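## Task

Foam blocks rest on shelves, and the shelf edge under each block carries its label. A ticket at the desk's front edge names three labels. Move the three foam blocks with those labels onto the desk. The robot must not topple or finish leaning, or the task fails. A block counts only if it stays on the desk without the robot holding it there at the end.

## Robot and tools

ROBOT. A Hello Robot Stretch 3 with one arm: a two-wheeled base (0.33 m long, 0.34 m wide), a lift that moves the arm up and down a mast, and an arm that telescopes out to the robot's right side. There is a wrist (yaw, pitch, roll), a two-finger gripper and a pan/tilt head. The base cannot slide sideways, so to move the gripper forward or back you drive the base. It spins about a point midway between the wheels, 0.05 m behind the front edge. With the arm retracted and wrist folded, a spin sweeps a 0.28 m radius; an unfolded level wrist reaches beyond that. Objects may occasionally get nudged by outside pushes.

FRAMES. Base frame: origin on the floor between the drive wheels, x forward, y left, z up. hand_pose is reported in it, at the point where closed fingertips meet. Odometry frame is the base frame where the scene started; heading is positive to the left, -3.142 to 3.142, and counts wheel turns, so slip shows as motion.

execute_actions takes "actions", a list run in order. Each action may hold "robot", "steps" (1 to 450 control steps at 30 per second; default 1) and "until". {"steps": n} alone waits. "robot" is one command, a list of up to 8 commands run one after another, or {"stop": true}, which brakes everything and clears the queue. A command may contain:
- "base": exactly one key. {"translate_m": d} is a relative drive of d metres straight ahead (negative backward), |d| at most 1. {"rotate_rad": r} is a relative spin of r radians, positive counter-clockwise seen from above, |r| at most 3.2. Both are offsets from where the base is when that command begins.
- "joints": absolute targets by name; unnamed joints keep their current targets. lift_m 0 to 1.1 (arm height); arm_m 0 to 0.52 (extension); wrist_yaw_rad -1.345 to 4.42 (0 along the arm, positive swings toward the front, 3.0 folds over the base); wrist_pitch_rad -1.57 to 0.451 (0 level, negative tips fingers down); wrist_roll_rad -2.911 to 2.911 (0 fingers side by side); gripper_m -0.089 to 0.179 (larger is wider; the real fingertip gap is smaller by about 0.007 nearly closed and 0.025 fully open, zero below 0.007); head_pan_rad -3.953 to 1.73 (0 forward, positive left, -1.57 faces along the arm); head_tilt_rad -1.53 to 0.419 (negative looks down).
- "contact_limits": {"arm_m": e}, effort percent 1 to 100 at which that arm motion halts; lower is gentler, too low halts at once. Applies until the next arm_m command.
- In a list, {"pause_s": s} waits up to 15 s.
Motions in one command start together and keep running after the call returns. A new command overrides at once and discards the rest of an older queue. A queued command starts only when the previous one ended "done" ("off_target" also passes for base and gripper); otherwise later ones are dropped. If any number is out of range, the whole call is rejected and nothing runs.
"until" ends an action early. {"robot": {"status": "ended"}} waits until nothing is moving and no queue is running; use it with steps 450 after a command. You can also compare fields, e.g. {"robot": {"lift_m": [">", 0.3], "base_status": ["!=", "moving"]}}, or use {"any": {"status": "ended"}} to stop when the first motion ends. Don't wait on exact "=" of readings.

zoom_image: {"camera": one of head_camera, nav_camera, wrist_camera, "region": [x0, y0, x1, y1]} in pixels from the top-left of that camera's last image, at most 504 by 504. Useful for reading labels and the ticket. head_camera and nav_camera move with the head.

Before calling it, let all motion end and make sure nothing is held.

RESULTS. Each call returns one image per camera plus text. base_status shows progress and goal of the base move; joint_goals and joint_status per joint; measured_speeds; refusals, queue (idle/running/done/dropped/stopped) and queue_left. Status words: moving, done, off_target (came to rest short and may still push), contact_stop (arm or lift pushed something and went slack until its next command), time_out, stopped, not_commanded, torque_fault (a wrist servo overloaded and is limp about 10 s; goals for it are refused). Lines starting refused: or dropped: name the failed goal (indices from 0); replaced: is informational. robot.on_its_own appears when the robot altered a goal, a joint is slack or off, a motor strains at rest, or base_tilt has shifted 3 degrees or more. base_tilt gives forward/right lean in degrees. motor_effort is percent effort with the peak in brackets. lidar_m: 12 distances from the base origin at 0.17 m height, sector 1 ahead and going counter-clockwise (4 left, 7 behind, 10 right). wrist_depth_mm and head_depth_mm are 7x7 median depth grids.

GRIPPER. Close to below the object's width to grip; reopen at least 0.02 above the touching value to let go. Readings and "done" do not prove a grasp; check with cameras. Too hard a squeeze can slacken; send a new value to regrip.

SPEED AND SAFETY. The base is fast only when lift_m is below 0.30, arm_m below 0.03 and wrist_yaw_rad above 2.54; otherwise slow. Fold or unfold the wrist only with lift_m between 0.32 and 0.95, wrist_pitch_rad -0.4 and roll near 0; once folded the lift can drop to 0.25. With yaw below -0.4, keep pitch at -0.5 or lower. Pushing into something rigid with the gripper above about 0.45 m can tip the robot; never push again after a contact_stop. Do not drive while the gripper holds or presses on something fixed, and avoid bumping furniture, especially backing up. If tipped, reverse the last move in small steps, free the gripper, and lower lift_m to about 0.2. Avoid drops, slams and hard shoves of objects.

Each tool is called after "Emit:" as a command line: name --argument value for each argument, lists and objects as JSON in quotes; but a table of rows of numbers goes row by row, as --pt "numbers of a row", without its own name.

## Session

Emit:
execute_actions --actions '[]'

Scene clock: 0.00 s.
robot.base_odometry: x=+0.000 y=+0.000 heading=+0.000 (m, m, rad; robot's odometry frame)
robot.turned_by_wheels: +0.000 (rad since the last result)
robot.turned_by_imu: +0.000 (rad since the last result)
robot.base_tilt: forward=-1.2 right=-0.4 (deg)
robot.lidar_m: 2.39 1.94 1.93 2.12 1.43 1.32 1.60 1.83 1.82 2.03 2.48 2.73
robot.head_depth_mm: 2158 2958 2984 2966 2952 2917 2231 / 2173 3197 3241 3184 3162 2982 2207 / 2188 3193 3378 3404 3465 3276 2219 / 2200 2960 3015 3037 3060 3022 2208 / 2204 2649 2665 2716 2701 2746 2192 / 2209 2390 2412 2434 2437 2458 2206 / 2089 2169 2185 2197 2170 2224 2173
robot.base_status: not_commanded
robot.joint_positions: lift_m=+0.434 arm_m=+0.002 wrist_yaw_rad=+2.937 wrist_pitch_rad=-0.430 wrist_roll_rad=+0.018 gripper_m=+0.037 head_pan_rad=+0.008 head_tilt_rad=+0.001
robot.joint_goals: lift_m=+0.434 arm_m=+0.002 wrist_yaw_rad=+2.937 wrist_pitch_rad=-0.430 wrist_roll_rad=+0.018 gripper_m=+0.037 head_pan_rad=+0.008 head_tilt_rad=+0.001
robot.joint_status: lift_m=not_commanded arm_m=not_commanded wrist_yaw_rad=not_commanded wrist_pitch_rad=not_commanded wrist_roll_rad=not_commanded gripper_m=not_commanded head_pan_rad=not_commanded head_tilt_rad=not_commanded
robot.measured_speeds: translate_m=+0.000 rotate_rad=+0.000 lift_m=+0.000 arm_m=+0.000 wrist_yaw_rad=+0.000 wrist_pitch_rad=+0.000 wrist_roll_rad=+0.000 head_pan_rad=+0.000 head_tilt_rad=+0.000
robot: refusals=0 queue=idle queue_left=0
robot.motor_effort: left_wheel=+1 right_wheel=+1 lift_m=+31 arm_m=+0 wrist_yaw_rad=+0 wrist_pitch_rad=+7 wrist_roll_rad=+0 gripper_m=+0 head_pan_rad=+0 head_tilt_rad=+2 (%)
robot.hand_pose: x=+0.0241 y=+0.0712 z=+0.4444 quat_wxyz=(+0.222, +0.708, +0.078, +0.666) (m; robot's base frame)
robot.wrist_depth_mm: - - - - - - - / - - - - - - - / - - - - - - - / - - - - - - - / 833 828 880 870 857 851 884 / 685 692 - 703 709 713 724 / 582 591 592 597 593 603 611
pictures: head_camera (sideways: a quarter turn clockwise sets it upright), nav_camera (sideways: a quarter turn counterclockwise sets it upright), wrist_camera
Images, in order (width x height): head_camera 896x504, nav_camera 672x504, wrist_camera 644x364.

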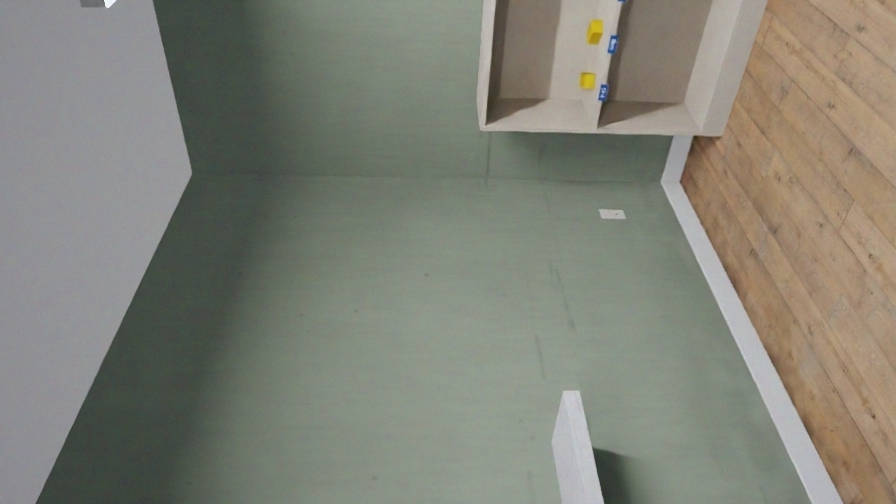

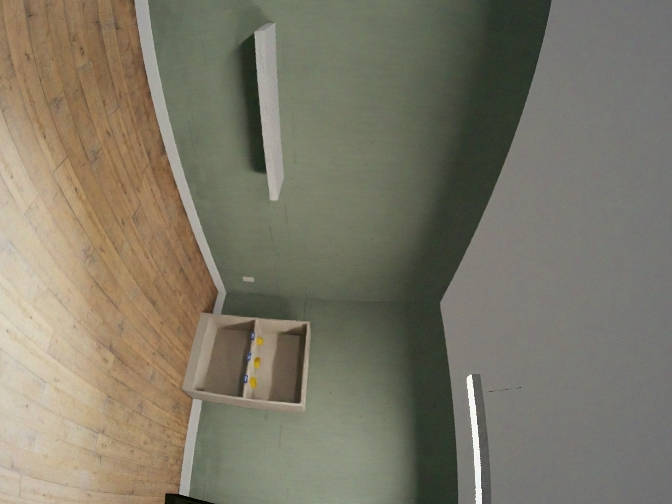

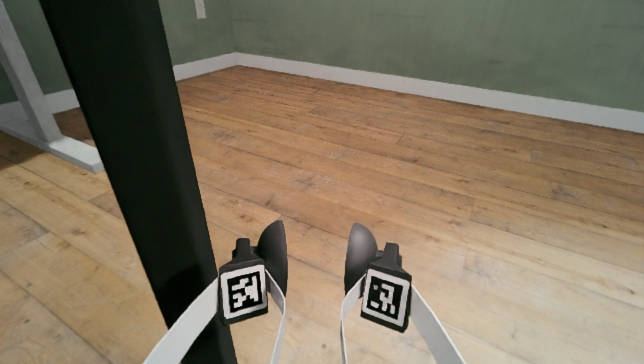

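Emit:
execute_actions --actions '[{"robot":{"joints":{"head_pan_rad":-0.75,"head_tilt_rad":-0.35}},"steps":450,"until":{"robot":{"status":"ended"}}}]'

Emit:
execute_actions --actions '[{"robot":{"joints":{"head_pan_rad":-2.2}},"steps":450,"until":{"robot":{"status":"ended"}}}]'

Emit:
execute_actions --actions '[{"robot":{"joints":{"head_pan_rad":-3.7}},"steps":450,"until":{"robot":{"status":"ended"}}}]'

Scene clock: 5.63 s.
robot.base_odometry: x=+0.000 y=+0.000 heading=+0.000 (m, m, rad; robot's odometry frame)
robot.turned_by_wheels: +0.000 (rad since the last result)
robot.turned_by_imu: +0.001 (rad since the last result)
robot.base_tilt: forward=-1.2 right=-0.4 (deg)
robot.lidar_m: 2.38 1.95 1.93 2.12 1.43 1.32 1.60 1.83 1.82 2.02 2.47 2.73
robot.head_depth_mm: 2568 2738 2900 3118 2423 1826 1469 / 2565 2731 2931 3064 2424 1837 1465 / 2510 2735 2893 3052 2398 1823 1470 / 2569 2754 2934 3076 2397 1819 1469 / 2549 2737 2952 3131 2366 1819 1464 / 2549 2724 2923 3084 2359 1808 1457 / 2531 2706 2838 2943 2381 1811 1451
robot.base_status: not_commanded
robot.joint_positions: lift_m=+0.434 arm_m=+0.002 wrist_yaw_rad=+2.937 wrist_pitch_rad=-0.430 wrist_roll_rad=+0.018 gripper_m=+0.037 head_pan_rad=-0.743 head_tilt_rad=-0.345
robot.joint_goals: lift_m=+0.434 arm_m=+0.002 wrist_yaw_rad=+2.937 wrist_pitch_rad=-0.430 wrist_roll_rad=+0.018 gripper_m=+0.037 head_pan_rad=-0.750 head_tilt_rad=-0.350
robot.joint_status: lift_m=not_commanded arm_m=not_commanded wrist_yaw_rad=not_commanded wrist_pitch_rad=not_commanded wrist_roll_rad=not_commanded gripper_m=not_commanded head_pan_rad=done head_tilt_rad=done
robot.measured_speeds: translate_m=+0.000 rotate_rad=+0.000 lift_m=+0.000 arm_m=+0.000 wrist_yaw_rad=+0.000 wrist_pitch_rad=+0.000 wrist_roll_rad=+0.000 head_pan_rad=+0.000 head_tilt_rad=+0.000
robot: refusals=0 queue=done queue_left=0
robot.motor_effort: left_wheel=+1(1) right_wheel=+1(1) lift_m=+32(32) arm_m=+0(0) wrist_yaw_rad=-1(0) wrist_pitch_rad=+6(7) wrist_roll_rad=+0(0) gripper_m=+0(0) head_pan_rad=-4(31) head_tilt_rad=-3(25) (%)
robot.hand_pose: x=+0.0241 y=+0.0712 z=+0.4444 quat_wxyz=(+0.222, +0.708, +0.078, +0.666) (m; robot's base frame)
robot.wrist_depth_mm: - - - - - - - / - - - - - - - / - - - - - - - / - - - - - - - / 812 805 867 869 846 856 846 / 681 692 - 702 702 711 707 / 583 593 595 590 593 602 606
pictures: head_camera (sideways: a quarter turn clockwise sets it upright), nav_camera (sideways: a quarter turn counterclockwise sets it upright), wrist_camera
Images, in order (width x height): head_camera 896x504, nav_camera 672x504, wrist_camera 644x364.

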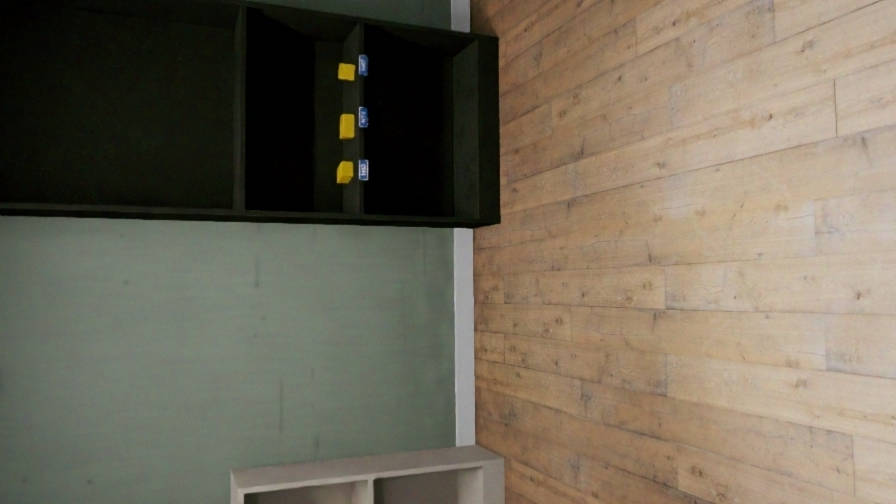

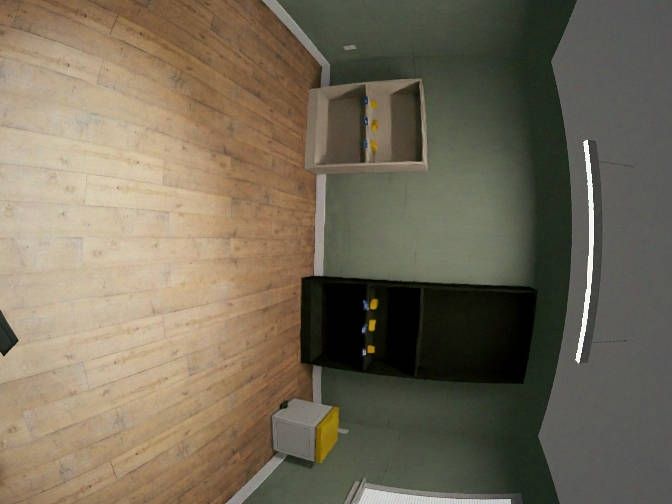

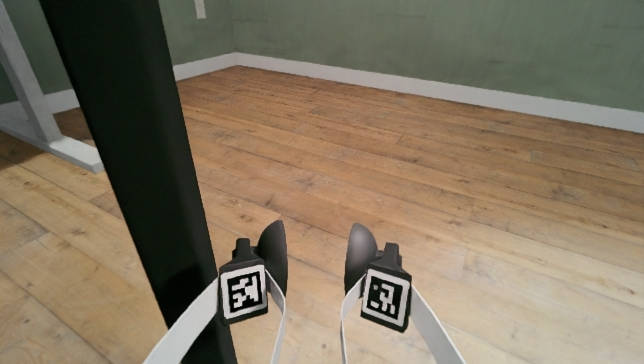

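Scene clock: 6.90 s.
robot.base_odometry: x=+0.000 y=+0.000 heading=+0.000 (m, m, rad; robot's odometry frame)
robot.turned_by_wheels: +0.000 (rad since the last result)
robot.turned_by_imu: +0.000 (rad since the last result)
robot.base_tilt: forward=-1.3 right=-0.3 (deg)
robot.lidar_m: 2.38 1.95 1.93 2.12 1.43 1.32 1.60 1.83 1.81 2.02 2.47 2.73
robot.head_depth_mm: 1554 1657 1782 1886 2073 1821 1475 / 1561 1669 1785 1914 2074 1820 1472 / 1565 1675 1786 1920 2100 1824 1466 / 1592 1709 1832 1959 2103 1818 1467 / 1608 1715 1846 1985 2119 1834 1470 / 1603 1722 1848 1997 2138 1817 1465 / 1621 1739 1858 2007 2160 1809 1461
robot.base_status: not_commanded
robot.joint_positions: lift_m=+0.434 arm_m=+0.002 wrist_yaw_rad=+2.937 wrist_pitch_rad=-0.430 wrist_roll_rad=+0.018 gripper_m=+0.037 head_pan_rad=-2.193 head_tilt_rad=-0.346
robot.joint_goals: lift_m=+0.434 arm_m=+0.002 wrist_yaw_rad=+2.937 wrist_pitch_rad=-0.430 wrist_roll_rad=+0.018 gripper_m=+0.037 head_pan_rad=-2.200 head_tilt_rad=-0.350
robot.joint_status: lift_m=not_commanded arm_m=not_commanded wrist_yaw_rad=not_commanded wrist_pitch_rad=not_commanded wrist_roll_rad=not_commanded gripper_m=not_commanded head_pan_rad=done head_tilt_rad=done
robot.measured_speeds: translate_m=+0.000 rotate_rad=+0.000 lift_m=+0.000 arm_m=+0.000 wrist_yaw_rad=+0.000 wrist_pitch_rad=+0.000 wrist_roll_rad=+0.000 head_pan_rad=+0.000 head_tilt_rad=+0.000
robot: refusals=0 queue=done queue_left=0
robot.motor_effort: left_wheel=+1(1) right_wheel=+1(0) lift_m=+32(33) arm_m=+0(0) wrist_yaw_rad=+0(1) wrist_pitch_rad=+7(6) wrist_roll_rad=+0(0) gripper_m=+0(0) head_pan_rad=-4(34) head_tilt_rad=-2(2) (%)
robot.hand_pose: x=+0.0241 y=+0.0712 z=+0.4444 quat_wxyz=(+0.222, +0.708, +0.078, +0.666) (m; robot's base frame)
robot.wrist_depth_mm: - - - - - - - / - - - - - - - / - - - - - - - / - - - - - - - / 818 815 866 863 848 848 870 / 678 683 - 697 705 692 726 / 584 593 588 594 591 608 607
pictures: head_camera (sideways: a quarter turn clockwise sets it upright), nav_camera (sideways: a quarter turn counterclockwise sets it upright), wrist_camera
Images, in order (width x height): head_camera 896x504, nav_camera 672x504, wrist_camera 644x364.

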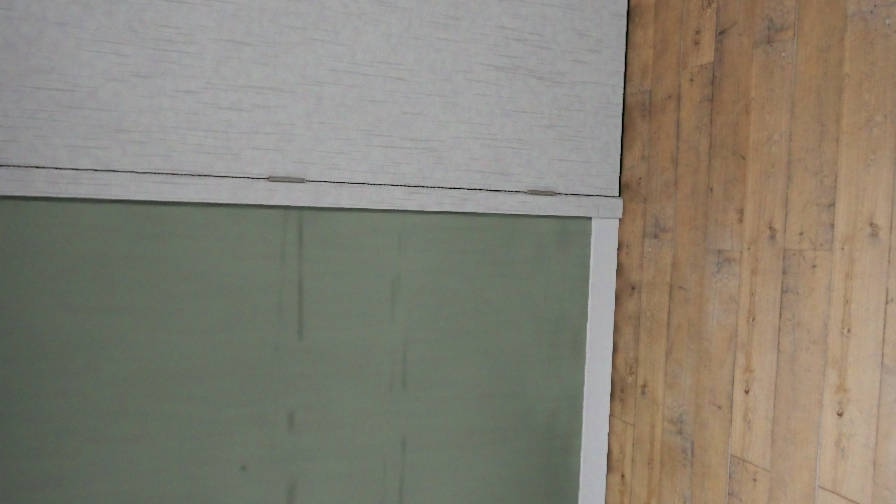

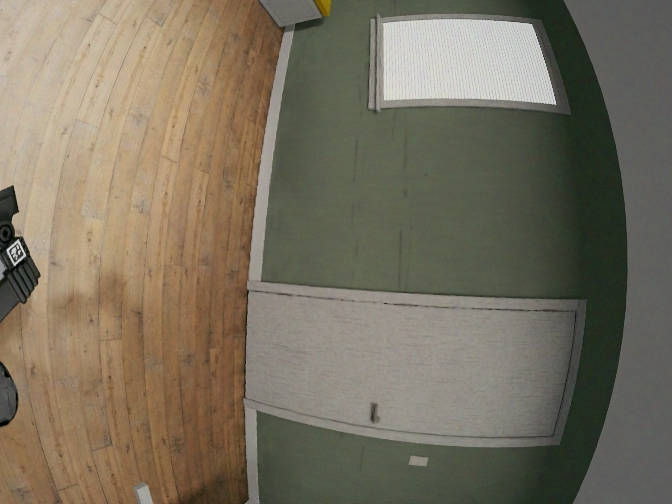

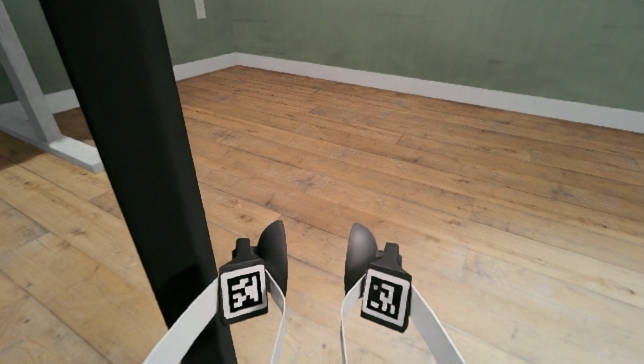

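Scene clock: 8.20 s.
robot.base_odometry: x=+0.000 y=+0.000 heading=+0.000 (m, m, rad; robot's odometry frame)
robot.turned_by_wheels: +0.000 (rad since the last result)
robot.turned_by_imu: +0.000 (rad since the last result)
robot.base_tilt: forward=-1.3 right=-0.4 (deg)
robot.lidar_m: 2.38 1.95 1.93 2.12 1.43 1.32 1.60 1.84 1.81 2.02 2.47 2.73
robot.head_depth_mm: 1520 1651 1713 1886 2037 1770 1461 / 1557 1672 1731 1919 2026 1752 1465 / 1588 1681 1751 1950 1500 1764 1458 / 1601 1712 1728 1992 1686 1766 1460 / 1625 1739 1727 2006 2153 1818 1463 / 1647 1761 1719 2048 2198 1811 1466 / 1669 1793 1708 2024 2174 1794 1454
robot.base_status: not_commanded
robot.joint_positions: lift_m=+0.434 arm_m=+0.002 wrist_yaw_rad=+2.937 wrist_pitch_rad=-0.430 wrist_roll_rad=+0.018 gripper_m=+0.037 head_pan_rad=-3.693 head_tilt_rad=-0.346
robot.joint_goals: lift_m=+0.434 arm_m=+0.002 wrist_yaw_rad=+2.937 wrist_pitch_rad=-0.430 wrist_roll_rad=+0.018 gripper_m=+0.037 head_pan_rad=-3.700 head_tilt_rad=-0.350
robot.joint_status: lift_m=not_commanded arm_m=not_commanded wrist_yaw_rad=not_commanded wrist_pitch_rad=not_commanded wrist_roll_rad=not_commanded gripper_m=not_commanded head_pan_rad=done head_tilt_rad=done
robot.measured_speeds: translate_m=+0.000 rotate_rad=+0.000 lift_m=+0.000 arm_m=+0.000 wrist_yaw_rad=+0.000 wrist_pitch_rad=+0.000 wrist_roll_rad=+0.000 head_pan_rad=+0.000 head_tilt_rad=+0.000
robot: refusals=0 queue=done queue_left=0
robot.motor_effort: left_wheel=+1(1) right_wheel=+0(1) lift_m=+32(32) arm_m=+0(0) wrist_yaw_rad=-1(0) wrist_pitch_rad=+6(7) wrist_roll_rad=+0(1) gripper_m=+0(0) head_pan_rad=-4(36) head_tilt_rad=-2(2) (%)
robot.hand_pose: x=+0.0241 y=+0.0712 z=+0.4444 quat_wxyz=(+0.222, +0.708, +0.078, +0.666) (m; robot's base frame)
robot.wrist_depth_mm: - - - - - - - / - - - - - - - / - - - - - - - / - - - - - - - / 829 817 862 854 849 867 857 / 685 686 - 706 709 708 718 / 583 590 599 592 595 602 611
pictures: head_camera (sideways: a quarter turn clockwise sets it upright), nav_camera (sideways: a quarter turn counterclockwise sets it upright), wrist_camera
Images, in order (width x height): head_camera 896x504, nav_camera 672x504, wrist_camera 644x364.

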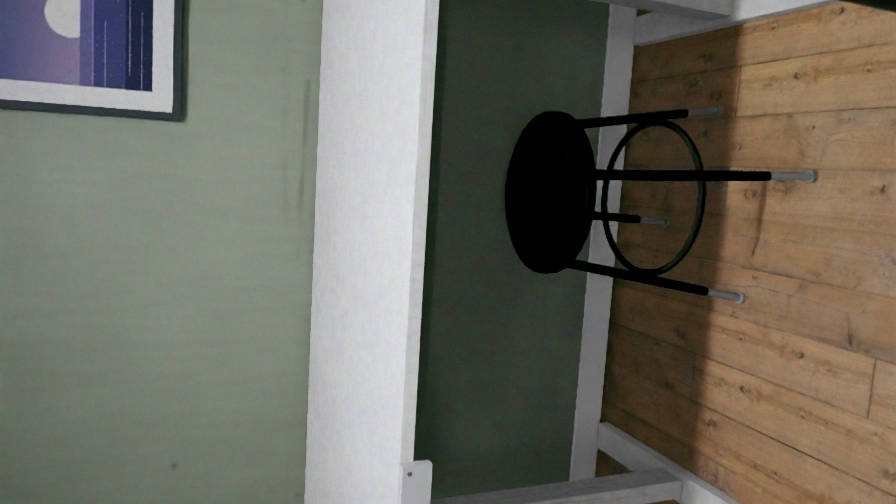

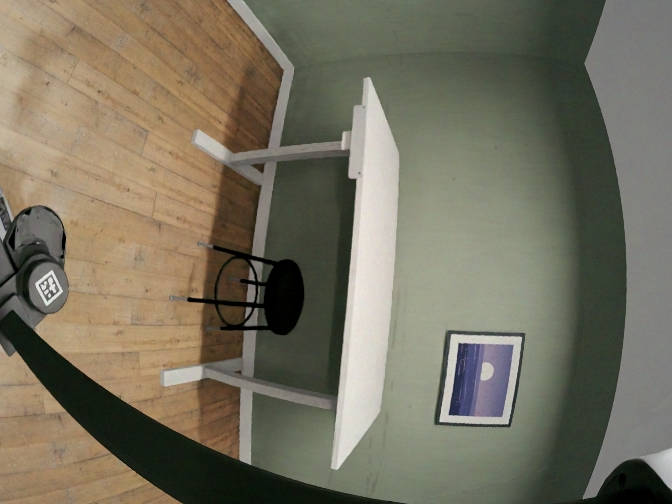

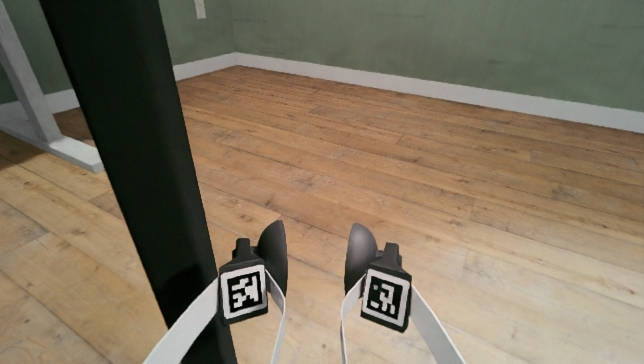

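Emit:
execute_actions --actions '[{"robot":{"joints":{"head_pan_rad":-3.25,"lift_m":0.28,"wrist_pitch_rad":-0.4}},"steps":450,"until":{"robot":{"status":"ended"}}}]'

Emit:
zoom_image --camera "head_camera" --region '[300,120,540,420]'

Scene clock: 13.57 s.
robot.base_odometry: x=+0.000 y=+0.000 heading=+0.000 (m, m, rad; robot's odometry frame)
robot.turned_by_wheels: +0.000 (rad since the last result)
robot.turned_by_imu: +0.001 (rad since the last result)
robot.base_tilt: forward=-1.3 right=-0.4 (deg)
robot.lidar_m: 2.38 1.94 1.92 2.12 1.43 1.32 1.60 1.84 1.81 2.02 2.47 2.73
robot.head_depth_mm: 1608 1702 1740 1905 2039 1778 1472 / 1702 1801 1760 2048 2138 1833 1479 / 1805 1902 1736 2115 2237 1821 1468 / 1908 2027 1736 2320 2287 1809 1467 / 2019 2172 2286 2518 2404 1827 1460 / 2160 2330 2471 2678 2387 1816 1464 / 2094 2201 2311 2432 2375 1813 1456
robot.base_status: not_commanded
robot.joint_positions: lift_m=+0.280 arm_m=+0.002 wrist_yaw_rad=+2.937 wrist_pitch_rad=-0.422 wrist_roll_rad=+0.018 gripper_m=+0.037 head_pan_rad=-3.257 head_tilt_rad=-0.346
robot.joint_goals: lift_m=+0.280 arm_m=+0.002 wrist_yaw_rad=+2.937 wrist_pitch_rad=-0.400 wrist_roll_rad=+0.018 gripper_m=+0.037 head_pan_rad=-3.250 head_tilt_rad=-0.350
robot.joint_status: lift_m=done arm_m=not_commanded wrist_yaw_rad=not_commanded wrist_pitch_rad=done wrist_roll_rad=not_commanded gripper_m=not_commanded head_pan_rad=done head_tilt_rad=done
robot.measured_speeds: translate_m=+0.000 rotate_rad=+0.000 lift_m=+0.000 arm_m=+0.000 wrist_yaw_rad=+0.000 wrist_pitch_rad=+0.000 wrist_roll_rad=+0.000 head_pan_rad=+0.000 head_tilt_rad=+0.000
robot: refusals=0 queue=done queue_left=0
robot.motor_effort: left_wheel=+1(1) right_wheel=+0(1) lift_m=+20(31) arm_m=+0(0) wrist_yaw_rad=-1(0) wrist_pitch_rad=+11(11) wrist_roll_rad=+0(0) gripper_m=+0(0) head_pan_rad=+3(22) head_tilt_rad=-2(2) (%)
robot.hand_pose: x=+0.0243 y=+0.0722 z=+0.2923 quat_wxyz=(+0.219, +0.709, +0.075, +0.666) (m; robot's base frame)
robot.wrist_depth_mm: - - - - - - - / - - - - - - - / - - - - - - - / 760 - 780 789 787 808 815 / 605 605 635 638 628 623 639 / 502 502 - 532 518 523 527 / 443 - - 437 433 445 445
pictures: head_camera (sideways: a quarter turn clockwise sets it upright), nav_camera (sideways: a quarter turn counterclockwise sets it upright), wrist_camera
Images, in order (width x height): head_camera 896x504, nav_camera 672x504, wrist_camera 644x364.

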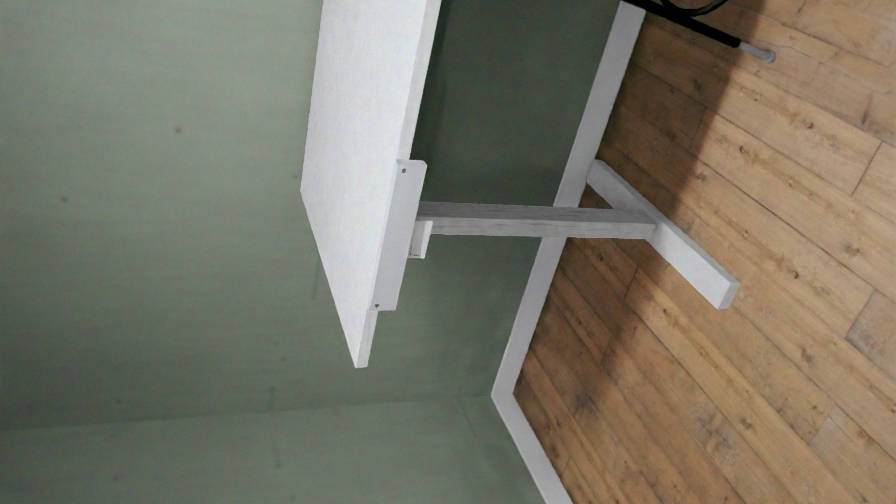

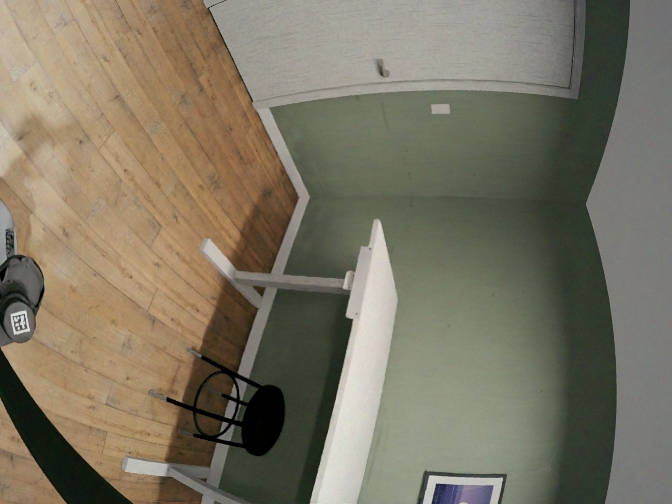

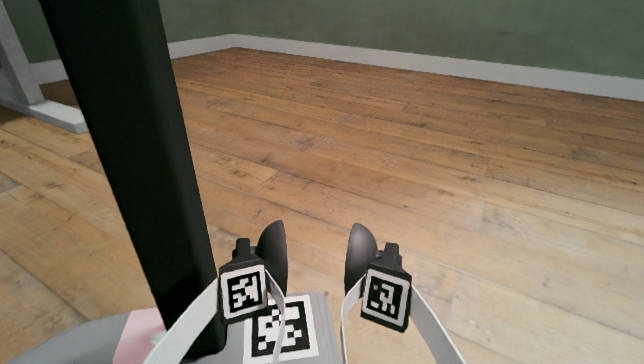

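Region (300, 120, 540, 420) of head_camera's 896x504 image, scaled by 1.680, with more detail than that image has; it fills the left 403 columns of this view, and the rest is white.

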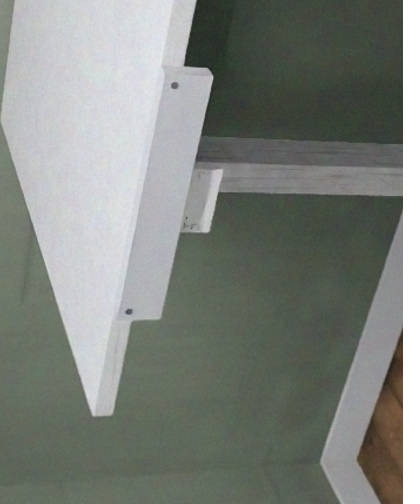

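Emit:
execute_actions --actions '[{"robot":[{"base":{"rotate_rad":-2.87}},{"base":{"translate_m":0.94}},{"base":{"rotate_rad":0.56},"joints":{"lift_m":0.5,"head_pan_rad":-1.57,"head_tilt_rad":-0.6}},{"joints":{"wrist_yaw_rad":0,"lift_m":0.6}},{"joints":{"wrist_pitch_rad":0.2}}],"steps":450,"until":{"robot":{"status":"ended"}}},{"steps":300,"until":{"robot":{"status":"ended"}}}]'

Scene clock: 33.37 s.
robot.base_odometry: x=-0.906 y=-0.252 heading=-2.310 (m, m, rad; robot's odometry frame)
robot.turned_by_wheels: -2.310 (rad since the last result)
robot.turned_by_imu: -2.299 (rad since the last result)
robot.base_tilt: forward=-1.3 right=-0.4 (deg)
robot.lidar_m: 1.05 1.08 1.46 2.65 3.55 2.83 2.70 1.01 0.93 0.86 1.34 1.10
robot.head_depth_mm: 1132 1184 781 605 1767 1458 1247 / 1125 1181 780 602 1713 1454 1249 / 1118 1175 777 602 1730 1469 1258 / 1114 1172 774 600 1723 1458 1275 / 1108 1167 770 648 1653 1418 1237 / 1107 1186 772 646 1704 1453 1244 / 1098 1218 1343 1460 1702 1451 1246
robot.base_status: done (rotate_rad +0.5598 of +0.5600)
robot.joint_positions: lift_m=+0.600 arm_m=+0.002 wrist_yaw_rad=+0.002 wrist_pitch_rad=+0.174 wrist_roll_rad=+0.018 gripper_m=+0.037 head_pan_rad=-1.577 head_tilt_rad=-0.593
robot.joint_goals: lift_m=+0.600 arm_m=+0.002 wrist_yaw_rad=+0.000 wrist_pitch_rad=+0.200 wrist_roll_rad=+0.018 gripper_m=+0.037 head_pan_rad=-1.570 head_tilt_rad=-0.600
robot.joint_status: lift_m=done arm_m=not_commanded wrist_yaw_rad=done wrist_pitch_rad=done wrist_roll_rad=not_commanded gripper_m=not_commanded head_pan_rad=done head_tilt_rad=done
robot.measured_speeds: translate_m=+0.000 rotate_rad=+0.000 lift_m=+0.000 arm_m=+0.000 wrist_yaw_rad=+0.000 wrist_pitch_rad=+0.000 wrist_roll_rad=+0.000 head_pan_rad=+0.000 head_tilt_rad=+0.000
robot: refusals=0 queue=done queue_left=0
robot.motor_effort: left_wheel=-2(12) right_wheel=+5(11) lift_m=+43(47) arm_m=-1(1) wrist_yaw_rad=-1(3) wrist_pitch_rad=+13(13) wrist_roll_rad=+0(0) gripper_m=+0(0) head_pan_rad=+3(33) head_tilt_rad=-4(24) (%)
robot.hand_pose: x=-0.0208 y=-0.4036 z=+0.7589 quat_wxyz=(+0.698, -0.060, -0.711, +0.063) (m; robot's base frame)
robot.wrist_depth_mm: - 296 292 275 275 280 - / - - 367 288 278 279 292 / - - 779 601 608 591 558 / - - - - - - - / - - - - - - - / - - - - - - - / - - - - - - 644
pictures: head_camera (sideways: a quarter turn clockwise sets it upright), nav_camera (sideways: a quarter turn counterclockwise sets it upright), wrist_camera
Images, in order (width x height): head_camera 896x504, nav_camera 672x504, wrist_camera 644x364.

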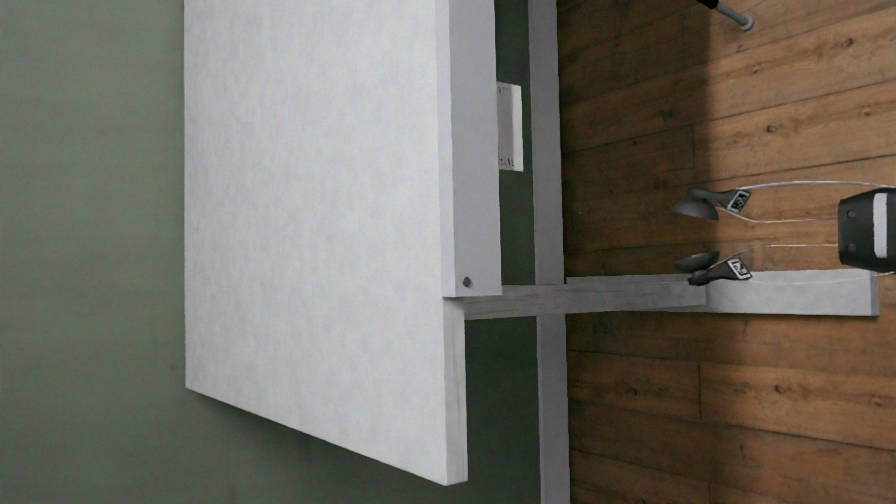

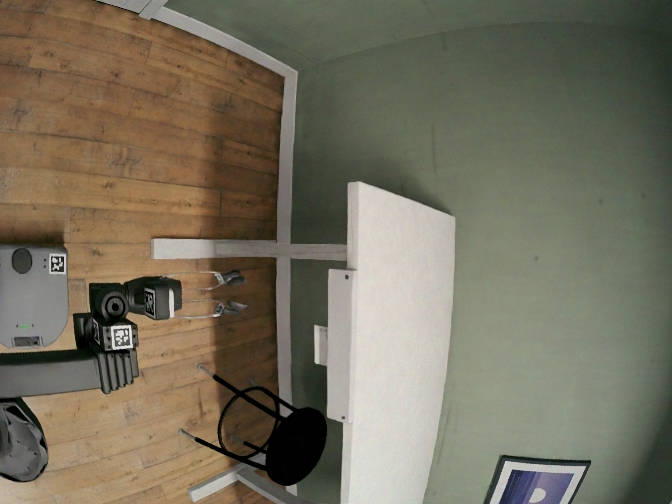

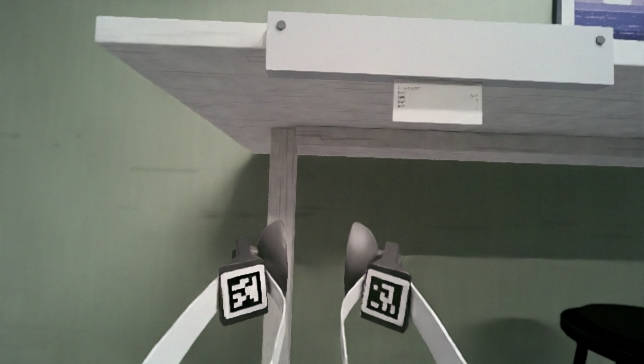

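Emit:
zoom_image --camera "wrist_camera" --region '[385,75,495,130]'

Emit:
execute_actions --actions '[{"robot":{"base":{"translate_m":-0.07},"joints":{"arm_m":0.16}},"steps":450,"until":{"robot":{"status":"ended"}}}]'

Emit:
zoom_image --camera "wrist_camera" --region '[300,0,600,150]'

Region (385, 75, 495, 130) of wrist_camera's 644x364 image, scaled by 4.582.

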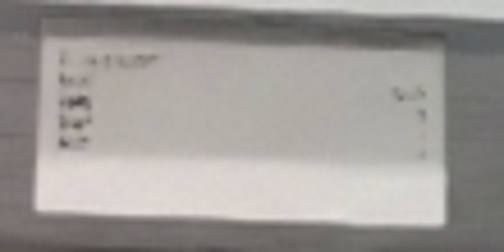

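Scene clock: 38.97 s.
robot.base_odometry: x=-0.858 y=-0.201 heading=-2.310 (m, m, rad; robot's odometry frame)
robot.turned_by_wheels: +0.000 (rad since the last result)
robot.turned_by_imu: +0.001 (rad since the last result)
robot.base_tilt: forward=-1.2 right=-0.5 (deg)
robot.lidar_m: 1.12 1.15 1.55 2.67 3.57 2.76 2.62 0.96 0.89 0.87 1.34 1.17
robot.head_depth_mm: 1130 1182 779 628 1757 1435 1245 / 1127 1182 778 604 1742 1502 - / 1123 1175 776 602 1707 1496 - / 1116 1173 773 601 1709 1524 1223 / 1114 1164 774 600 1571 1385 1210 / 1111 1161 771 647 1702 1451 1245 / 1098 1200 769 645 1697 1449 1238
robot.base_status: done (translate_m -0.0700 of -0.0700)
robot.joint_positions: lift_m=+0.600 arm_m=+0.160 wrist_yaw_rad=+0.001 wrist_pitch_rad=+0.175 wrist_roll_rad=+0.018 gripper_m=+0.037 head_pan_rad=-1.577 head_tilt_rad=-0.593
robot.joint_goals: lift_m=+0.600 arm_m=+0.160 wrist_yaw_rad=+0.000 wrist_pitch_rad=+0.200 wrist_roll_rad=+0.018 gripper_m=+0.037 head_pan_rad=-1.570 head_tilt_rad=-0.600
robot.joint_status: lift_m=done arm_m=done wrist_yaw_rad=done wrist_pitch_rad=done wrist_roll_rad=not_commanded gripper_m=not_commanded head_pan_rad=done head_tilt_rad=done
robot.measured_speeds: translate_m=+0.000 rotate_rad=+0.000 lift_m=+0.000 arm_m=+0.000 wrist_yaw_rad=+0.000 wrist_pitch_rad=+0.000 wrist_roll_rad=+0.000 head_pan_rad=+0.000 head_tilt_rad=+0.000
robot: refusals=0 queue=done queue_left=0
robot.motor_effort: left_wheel=-2(6) right_wheel=+5(6) lift_m=+44(43) arm_m=+4(6) wrist_yaw_rad=-1(1) wrist_pitch_rad=+12(13) wrist_roll_rad=+0(0) gripper_m=+1(0) head_pan_rad=+2(3) head_tilt_rad=-3(4) (%)
robot.hand_pose: x=-0.0211 y=-0.5611 z=+0.7592 quat_wxyz=(+0.698, -0.061, -0.711, +0.063) (m; robot's base frame)
robot.wrist_depth_mm: 262 258 253 248 128 237 234 / 904 375 367 358 351 338 330 / 892 898 480 462 458 456 460 / 893 896 522 917 930 935 925 / 894 896 467 894 912 926 923 / 892 894 883 896 897 908 930 / 847 887 906 888 892 912 923
pictures: head_camera (sideways: a quarter turn clockwise sets it upright), nav_camera (sideways: a quarter turn counterclockwise sets it upright), wrist_camera
Images, in order (width x height): head_camera 896x504, nav_camera 672x504, wrist_camera 644x364.

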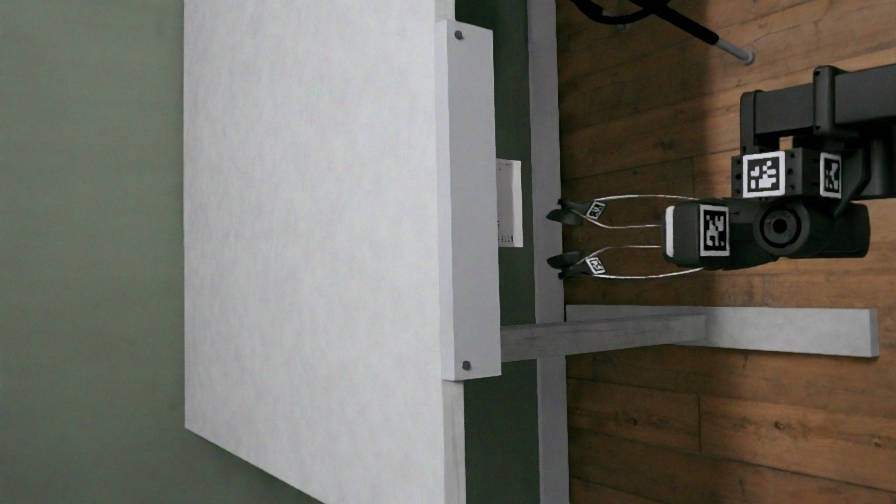

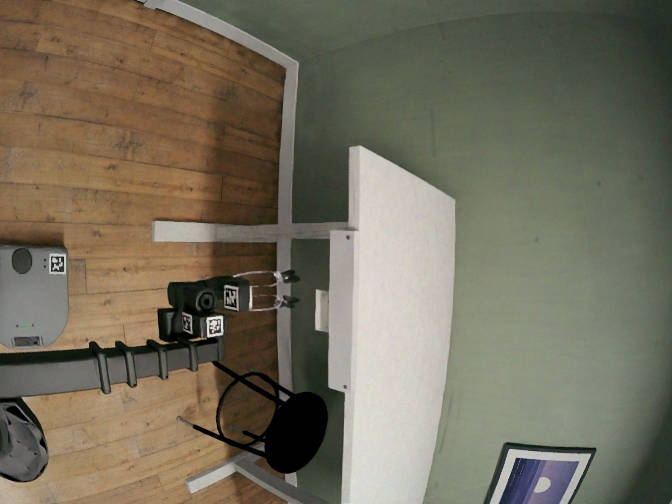

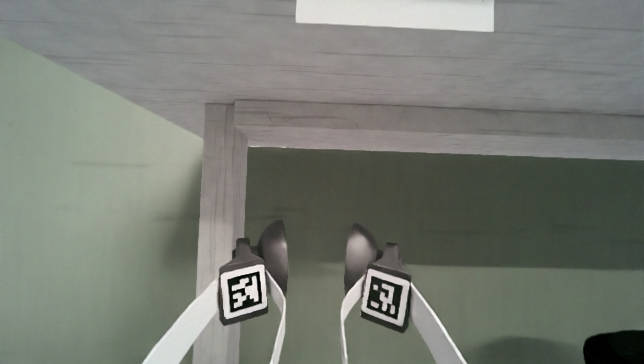

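Region (300, 0, 600, 150) of wrist_camera's 644x364 image, scaled by 1.680.

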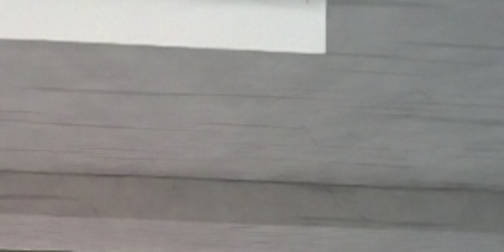

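Emit:
execute_actions --actions '[{"robot":{"joints":{"lift_m":0.65,"arm_m":0.18}},"steps":450,"until":{"robot":{"status":"ended"}}}]'

Emit:
zoom_image --camera "wrist_camera" --region '[270,20,550,170]'

Scene clock: 42.43 s.
robot.base_odometry: x=-0.858 y=-0.201 heading=-2.310 (m, m, rad; robot's odometry frame)
robot.turned_by_wheels: +0.000 (rad since the last result)
robot.turned_by_imu: +0.001 (rad since the last result)
robot.base_tilt: forward=-1.2 right=-0.4 (deg)
robot.lidar_m: 1.12 1.15 1.55 2.67 3.56 2.76 2.63 0.96 0.89 0.87 1.34 1.17
robot.head_depth_mm: 1133 1184 779 627 1758 1424 1266 / 1125 1175 780 604 1755 1534 - / 1124 1172 779 601 1744 - 1200 / 1118 1169 774 601 1745 1425 1219 / 1110 1164 772 600 1570 1381 1215 / 1104 1160 774 647 1700 1451 1244 / 1099 1207 767 645 1702 1451 1245
robot.base_status: done (translate_m -0.0700 of -0.0700)
robot.joint_positions: lift_m=+0.650 arm_m=+0.180 wrist_yaw_rad=+0.001 wrist_pitch_rad=+0.176 wrist_roll_rad=+0.018 gripper_m=+0.037 head_pan_rad=-1.577 head_tilt_rad=-0.593
robot.joint_goals: lift_m=+0.650 arm_m=+0.180 wrist_yaw_rad=+0.000 wrist_pitch_rad=+0.200 wrist_roll_rad=+0.018 gripper_m=+0.037 head_pan_rad=-1.570 head_tilt_rad=-0.600
robot.joint_status: lift_m=done arm_m=done wrist_yaw_rad=done wrist_pitch_rad=done wrist_roll_rad=not_commanded gripper_m=not_commanded head_pan_rad=done head_tilt_rad=done
robot.measured_speeds: translate_m=+0.000 rotate_rad=+0.000 lift_m=+0.000 arm_m=+0.000 wrist_yaw_rad=+0.000 wrist_pitch_rad=+0.000 wrist_roll_rad=+0.000 head_pan_rad=+0.000 head_tilt_rad=+0.000
robot: refusals=0 queue=done queue_left=0
robot.motor_effort: left_wheel=-2(2) right_wheel=+6(6) lift_m=+43(45) arm_m=+4(6) wrist_yaw_rad=-1(1) wrist_pitch_rad=+12(12) wrist_roll_rad=+0(0) gripper_m=+0(0) head_pan_rad=+2(2) head_tilt_rad=-4(3) (%)
robot.hand_pose: x=-0.0211 y=-0.5811 z=+0.8093 quat_wxyz=(+0.698, -0.061, -0.711, +0.063) (m; robot's base frame)
robot.wrist_depth_mm: 173 110 108 106 104 102 100 / 240 236 230 105 106 107 207 / 885 439 422 105 106 107 350 / 895 883 450 898 903 897 901 / 864 874 458 899 878 909 915 / 860 857 443 890 905 893 893 / 865 871 675 878 891 875 901
pictures: head_camera (sideways: a quarter turn clockwise sets it upright), nav_camera (sideways: a quarter turn counterclockwise sets it upright), wrist_camera
Images, in order (width x height): head_camera 896x504, nav_camera 672x504, wrist_camera 644x364.

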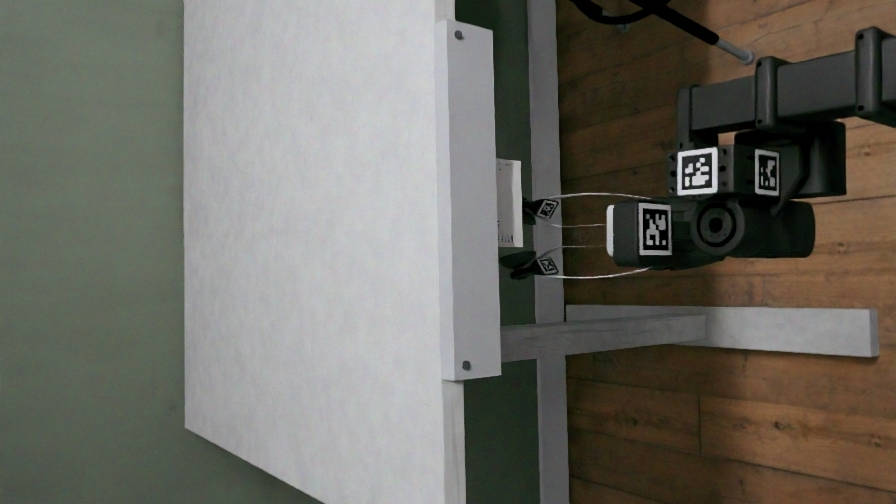

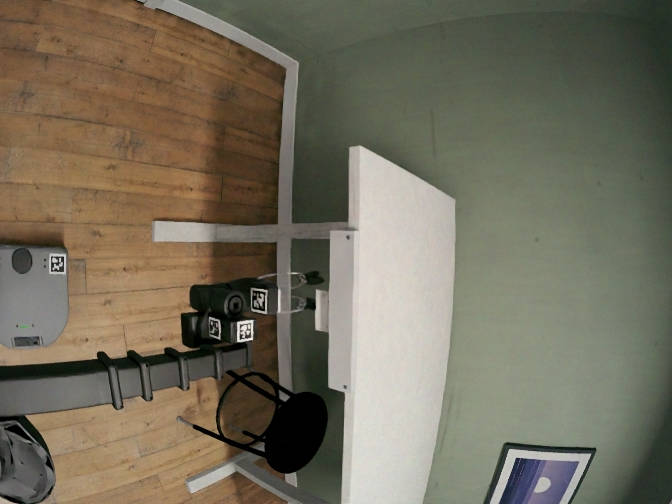

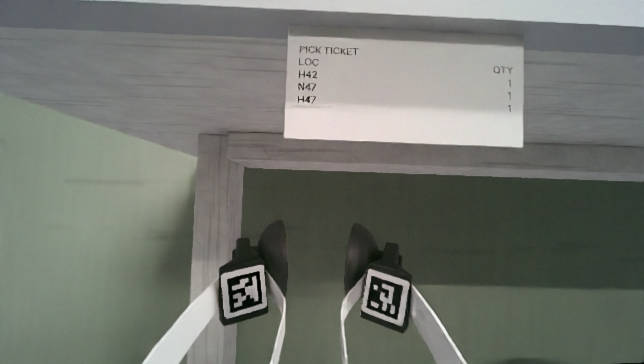

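Region (270, 20, 550, 170) of wrist_camera's 644x364 image, scaled by 1.800; it fills the top 270 rows of this view, and the rest is white.

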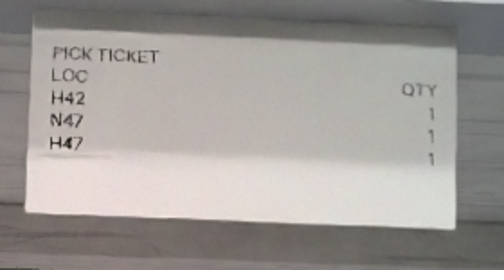

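Emit:
execute_actions --actions '[{"robot":[{"joints":{"arm_m":0,"wrist_pitch_rad":-0.4}},{"base":{"rotate_rad":1.56},"joints":{"wrist_yaw_rad":3,"lift_m":0.34}},{"base":{"translate_m":1},"joints":{"lift_m":0.28}}],"steps":450,"until":{"robot":{"translate_m":[">",0.8]}}},{"robot":{"base":{"translate_m":1}},"steps":5},{"steps":450,"until":{"robot":{"translate_m":[">",0.8]}}},{"robot":[{"base":{"translate_m":0.75}},{"base":{"rotate_rad":1.57}},{"joints":{"lift_m":0.4}},{"joints":{"lift_m":0.62,"wrist_yaw_rad":0,"gripper_m":0.13}},{"joints":{"wrist_pitch_rad":-0.1}}],"steps":450,"until":{"robot":{"status":"ended"}}}]'

Scene clock: 71.83 s.
robot.base_odometry: x=+0.866 y=-1.808 heading=+0.820 (m, m, rad; robot's odometry frame)
robot.turned_by_wheels: +3.130 (rad since the last result)
robot.turned_by_imu: +3.131 (rad since the last result)
robot.base_tilt: forward=-1.2 right=-0.5 (deg)
robot.lidar_m: 2.77 2.83 3.46 3.11 1.52 1.06 1.00 0.58 0.72 0.84 0.98 1.49
robot.head_depth_mm: 970 1076 1210 1389 1623 1470 1248 / 796 805 973 1320 1601 1463 1250 / 921 932 1127 1115 1445 1383 1252 / 914 929 1139 1114 1493 1378 1275 / 910 926 1133 1153 1493 1379 1238 / 906 924 1123 1074 1484 1367 1240 / 902 919 1116 1149 1463 1372 1243
robot.base_status: done (rotate_rad +1.5698 of +1.5700)
robot.joint_positions: lift_m=+0.620 arm_m=+0.002 wrist_yaw_rad=+0.002 wrist_pitch_rad=-0.125 wrist_roll_rad=+0.018 gripper_m=+0.130 head_pan_rad=-1.577 head_tilt_rad=-0.593
robot.joint_goals: lift_m=+0.620 arm_m=+0.000 wrist_yaw_rad=+0.000 wrist_pitch_rad=-0.100 wrist_roll_rad=+0.018 gripper_m=+0.130 head_pan_rad=-1.570 head_tilt_rad=-0.600
robot.joint_status: lift_m=done arm_m=done wrist_yaw_rad=done wrist_pitch_rad=done wrist_roll_rad=not_commanded gripper_m=done head_pan_rad=done head_tilt_rad=done
robot.measured_speeds: translate_m=+0.000 rotate_rad=+0.000 lift_m=+0.000 arm_m=+0.000 wrist_yaw_rad=+0.000 wrist_pitch_rad=+0.000 wrist_roll_rad=+0.000 head_pan_rad=+0.000 head_tilt_rad=+0.000
robot: refusals=0 queue=done queue_left=0
robot.motor_effort: left_wheel=-2(8) right_wheel=+5(14) lift_m=+43(44) arm_m=-5(5) wrist_yaw_rad=-2(2) wrist_pitch_rad=+12(12) wrist_roll_rad=+0(0) gripper_m=+1(82) head_pan_rad=+2(3) head_tilt_rad=-4(4) (%)
robot.hand_pose: x=-0.0209 y=-0.3986 z=+0.7023 quat_wxyz=(+0.700, +0.045, -0.712, -0.044) (m; robot's base frame)
robot.wrist_depth_mm: 695 755 772 754 761 808 819 / 704 792 790 811 779 865 854 / 704 813 823 810 809 865 912 / 629 661 652 664 765 915 928 / 708 879 873 909 892 944 947 / 716 905 948 922 885 - - / 694 876 931 925 - - -
pictures: head_camera (sideways: a quarter turn clockwise sets it upright), nav_camera (sideways: a quarter turn counterclockwise sets it upright), wrist_camera
Images, in order (width x height): head_camera 896x504, nav_camera 672x504, wrist_camera 644x364.

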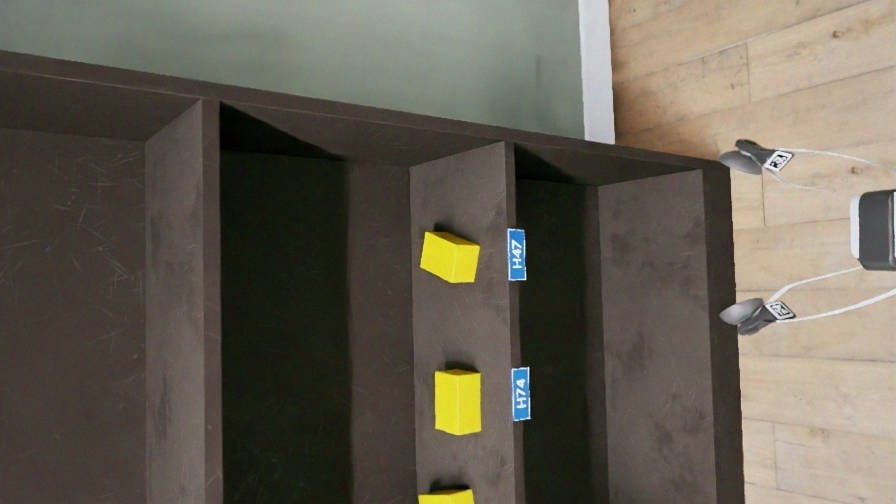

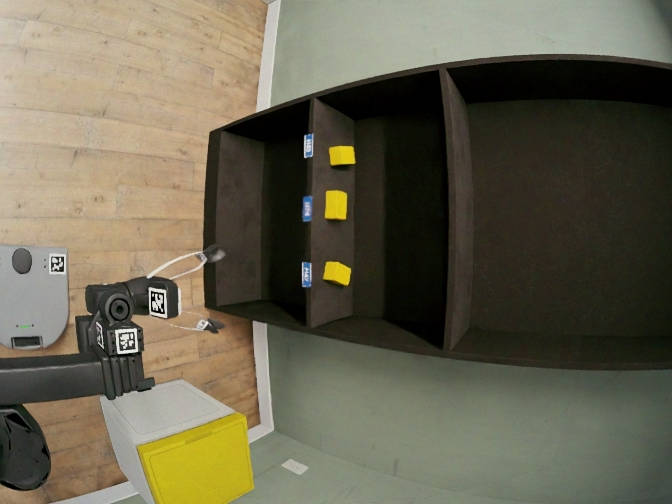

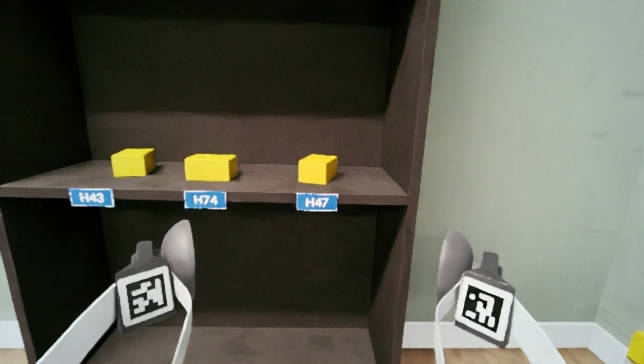

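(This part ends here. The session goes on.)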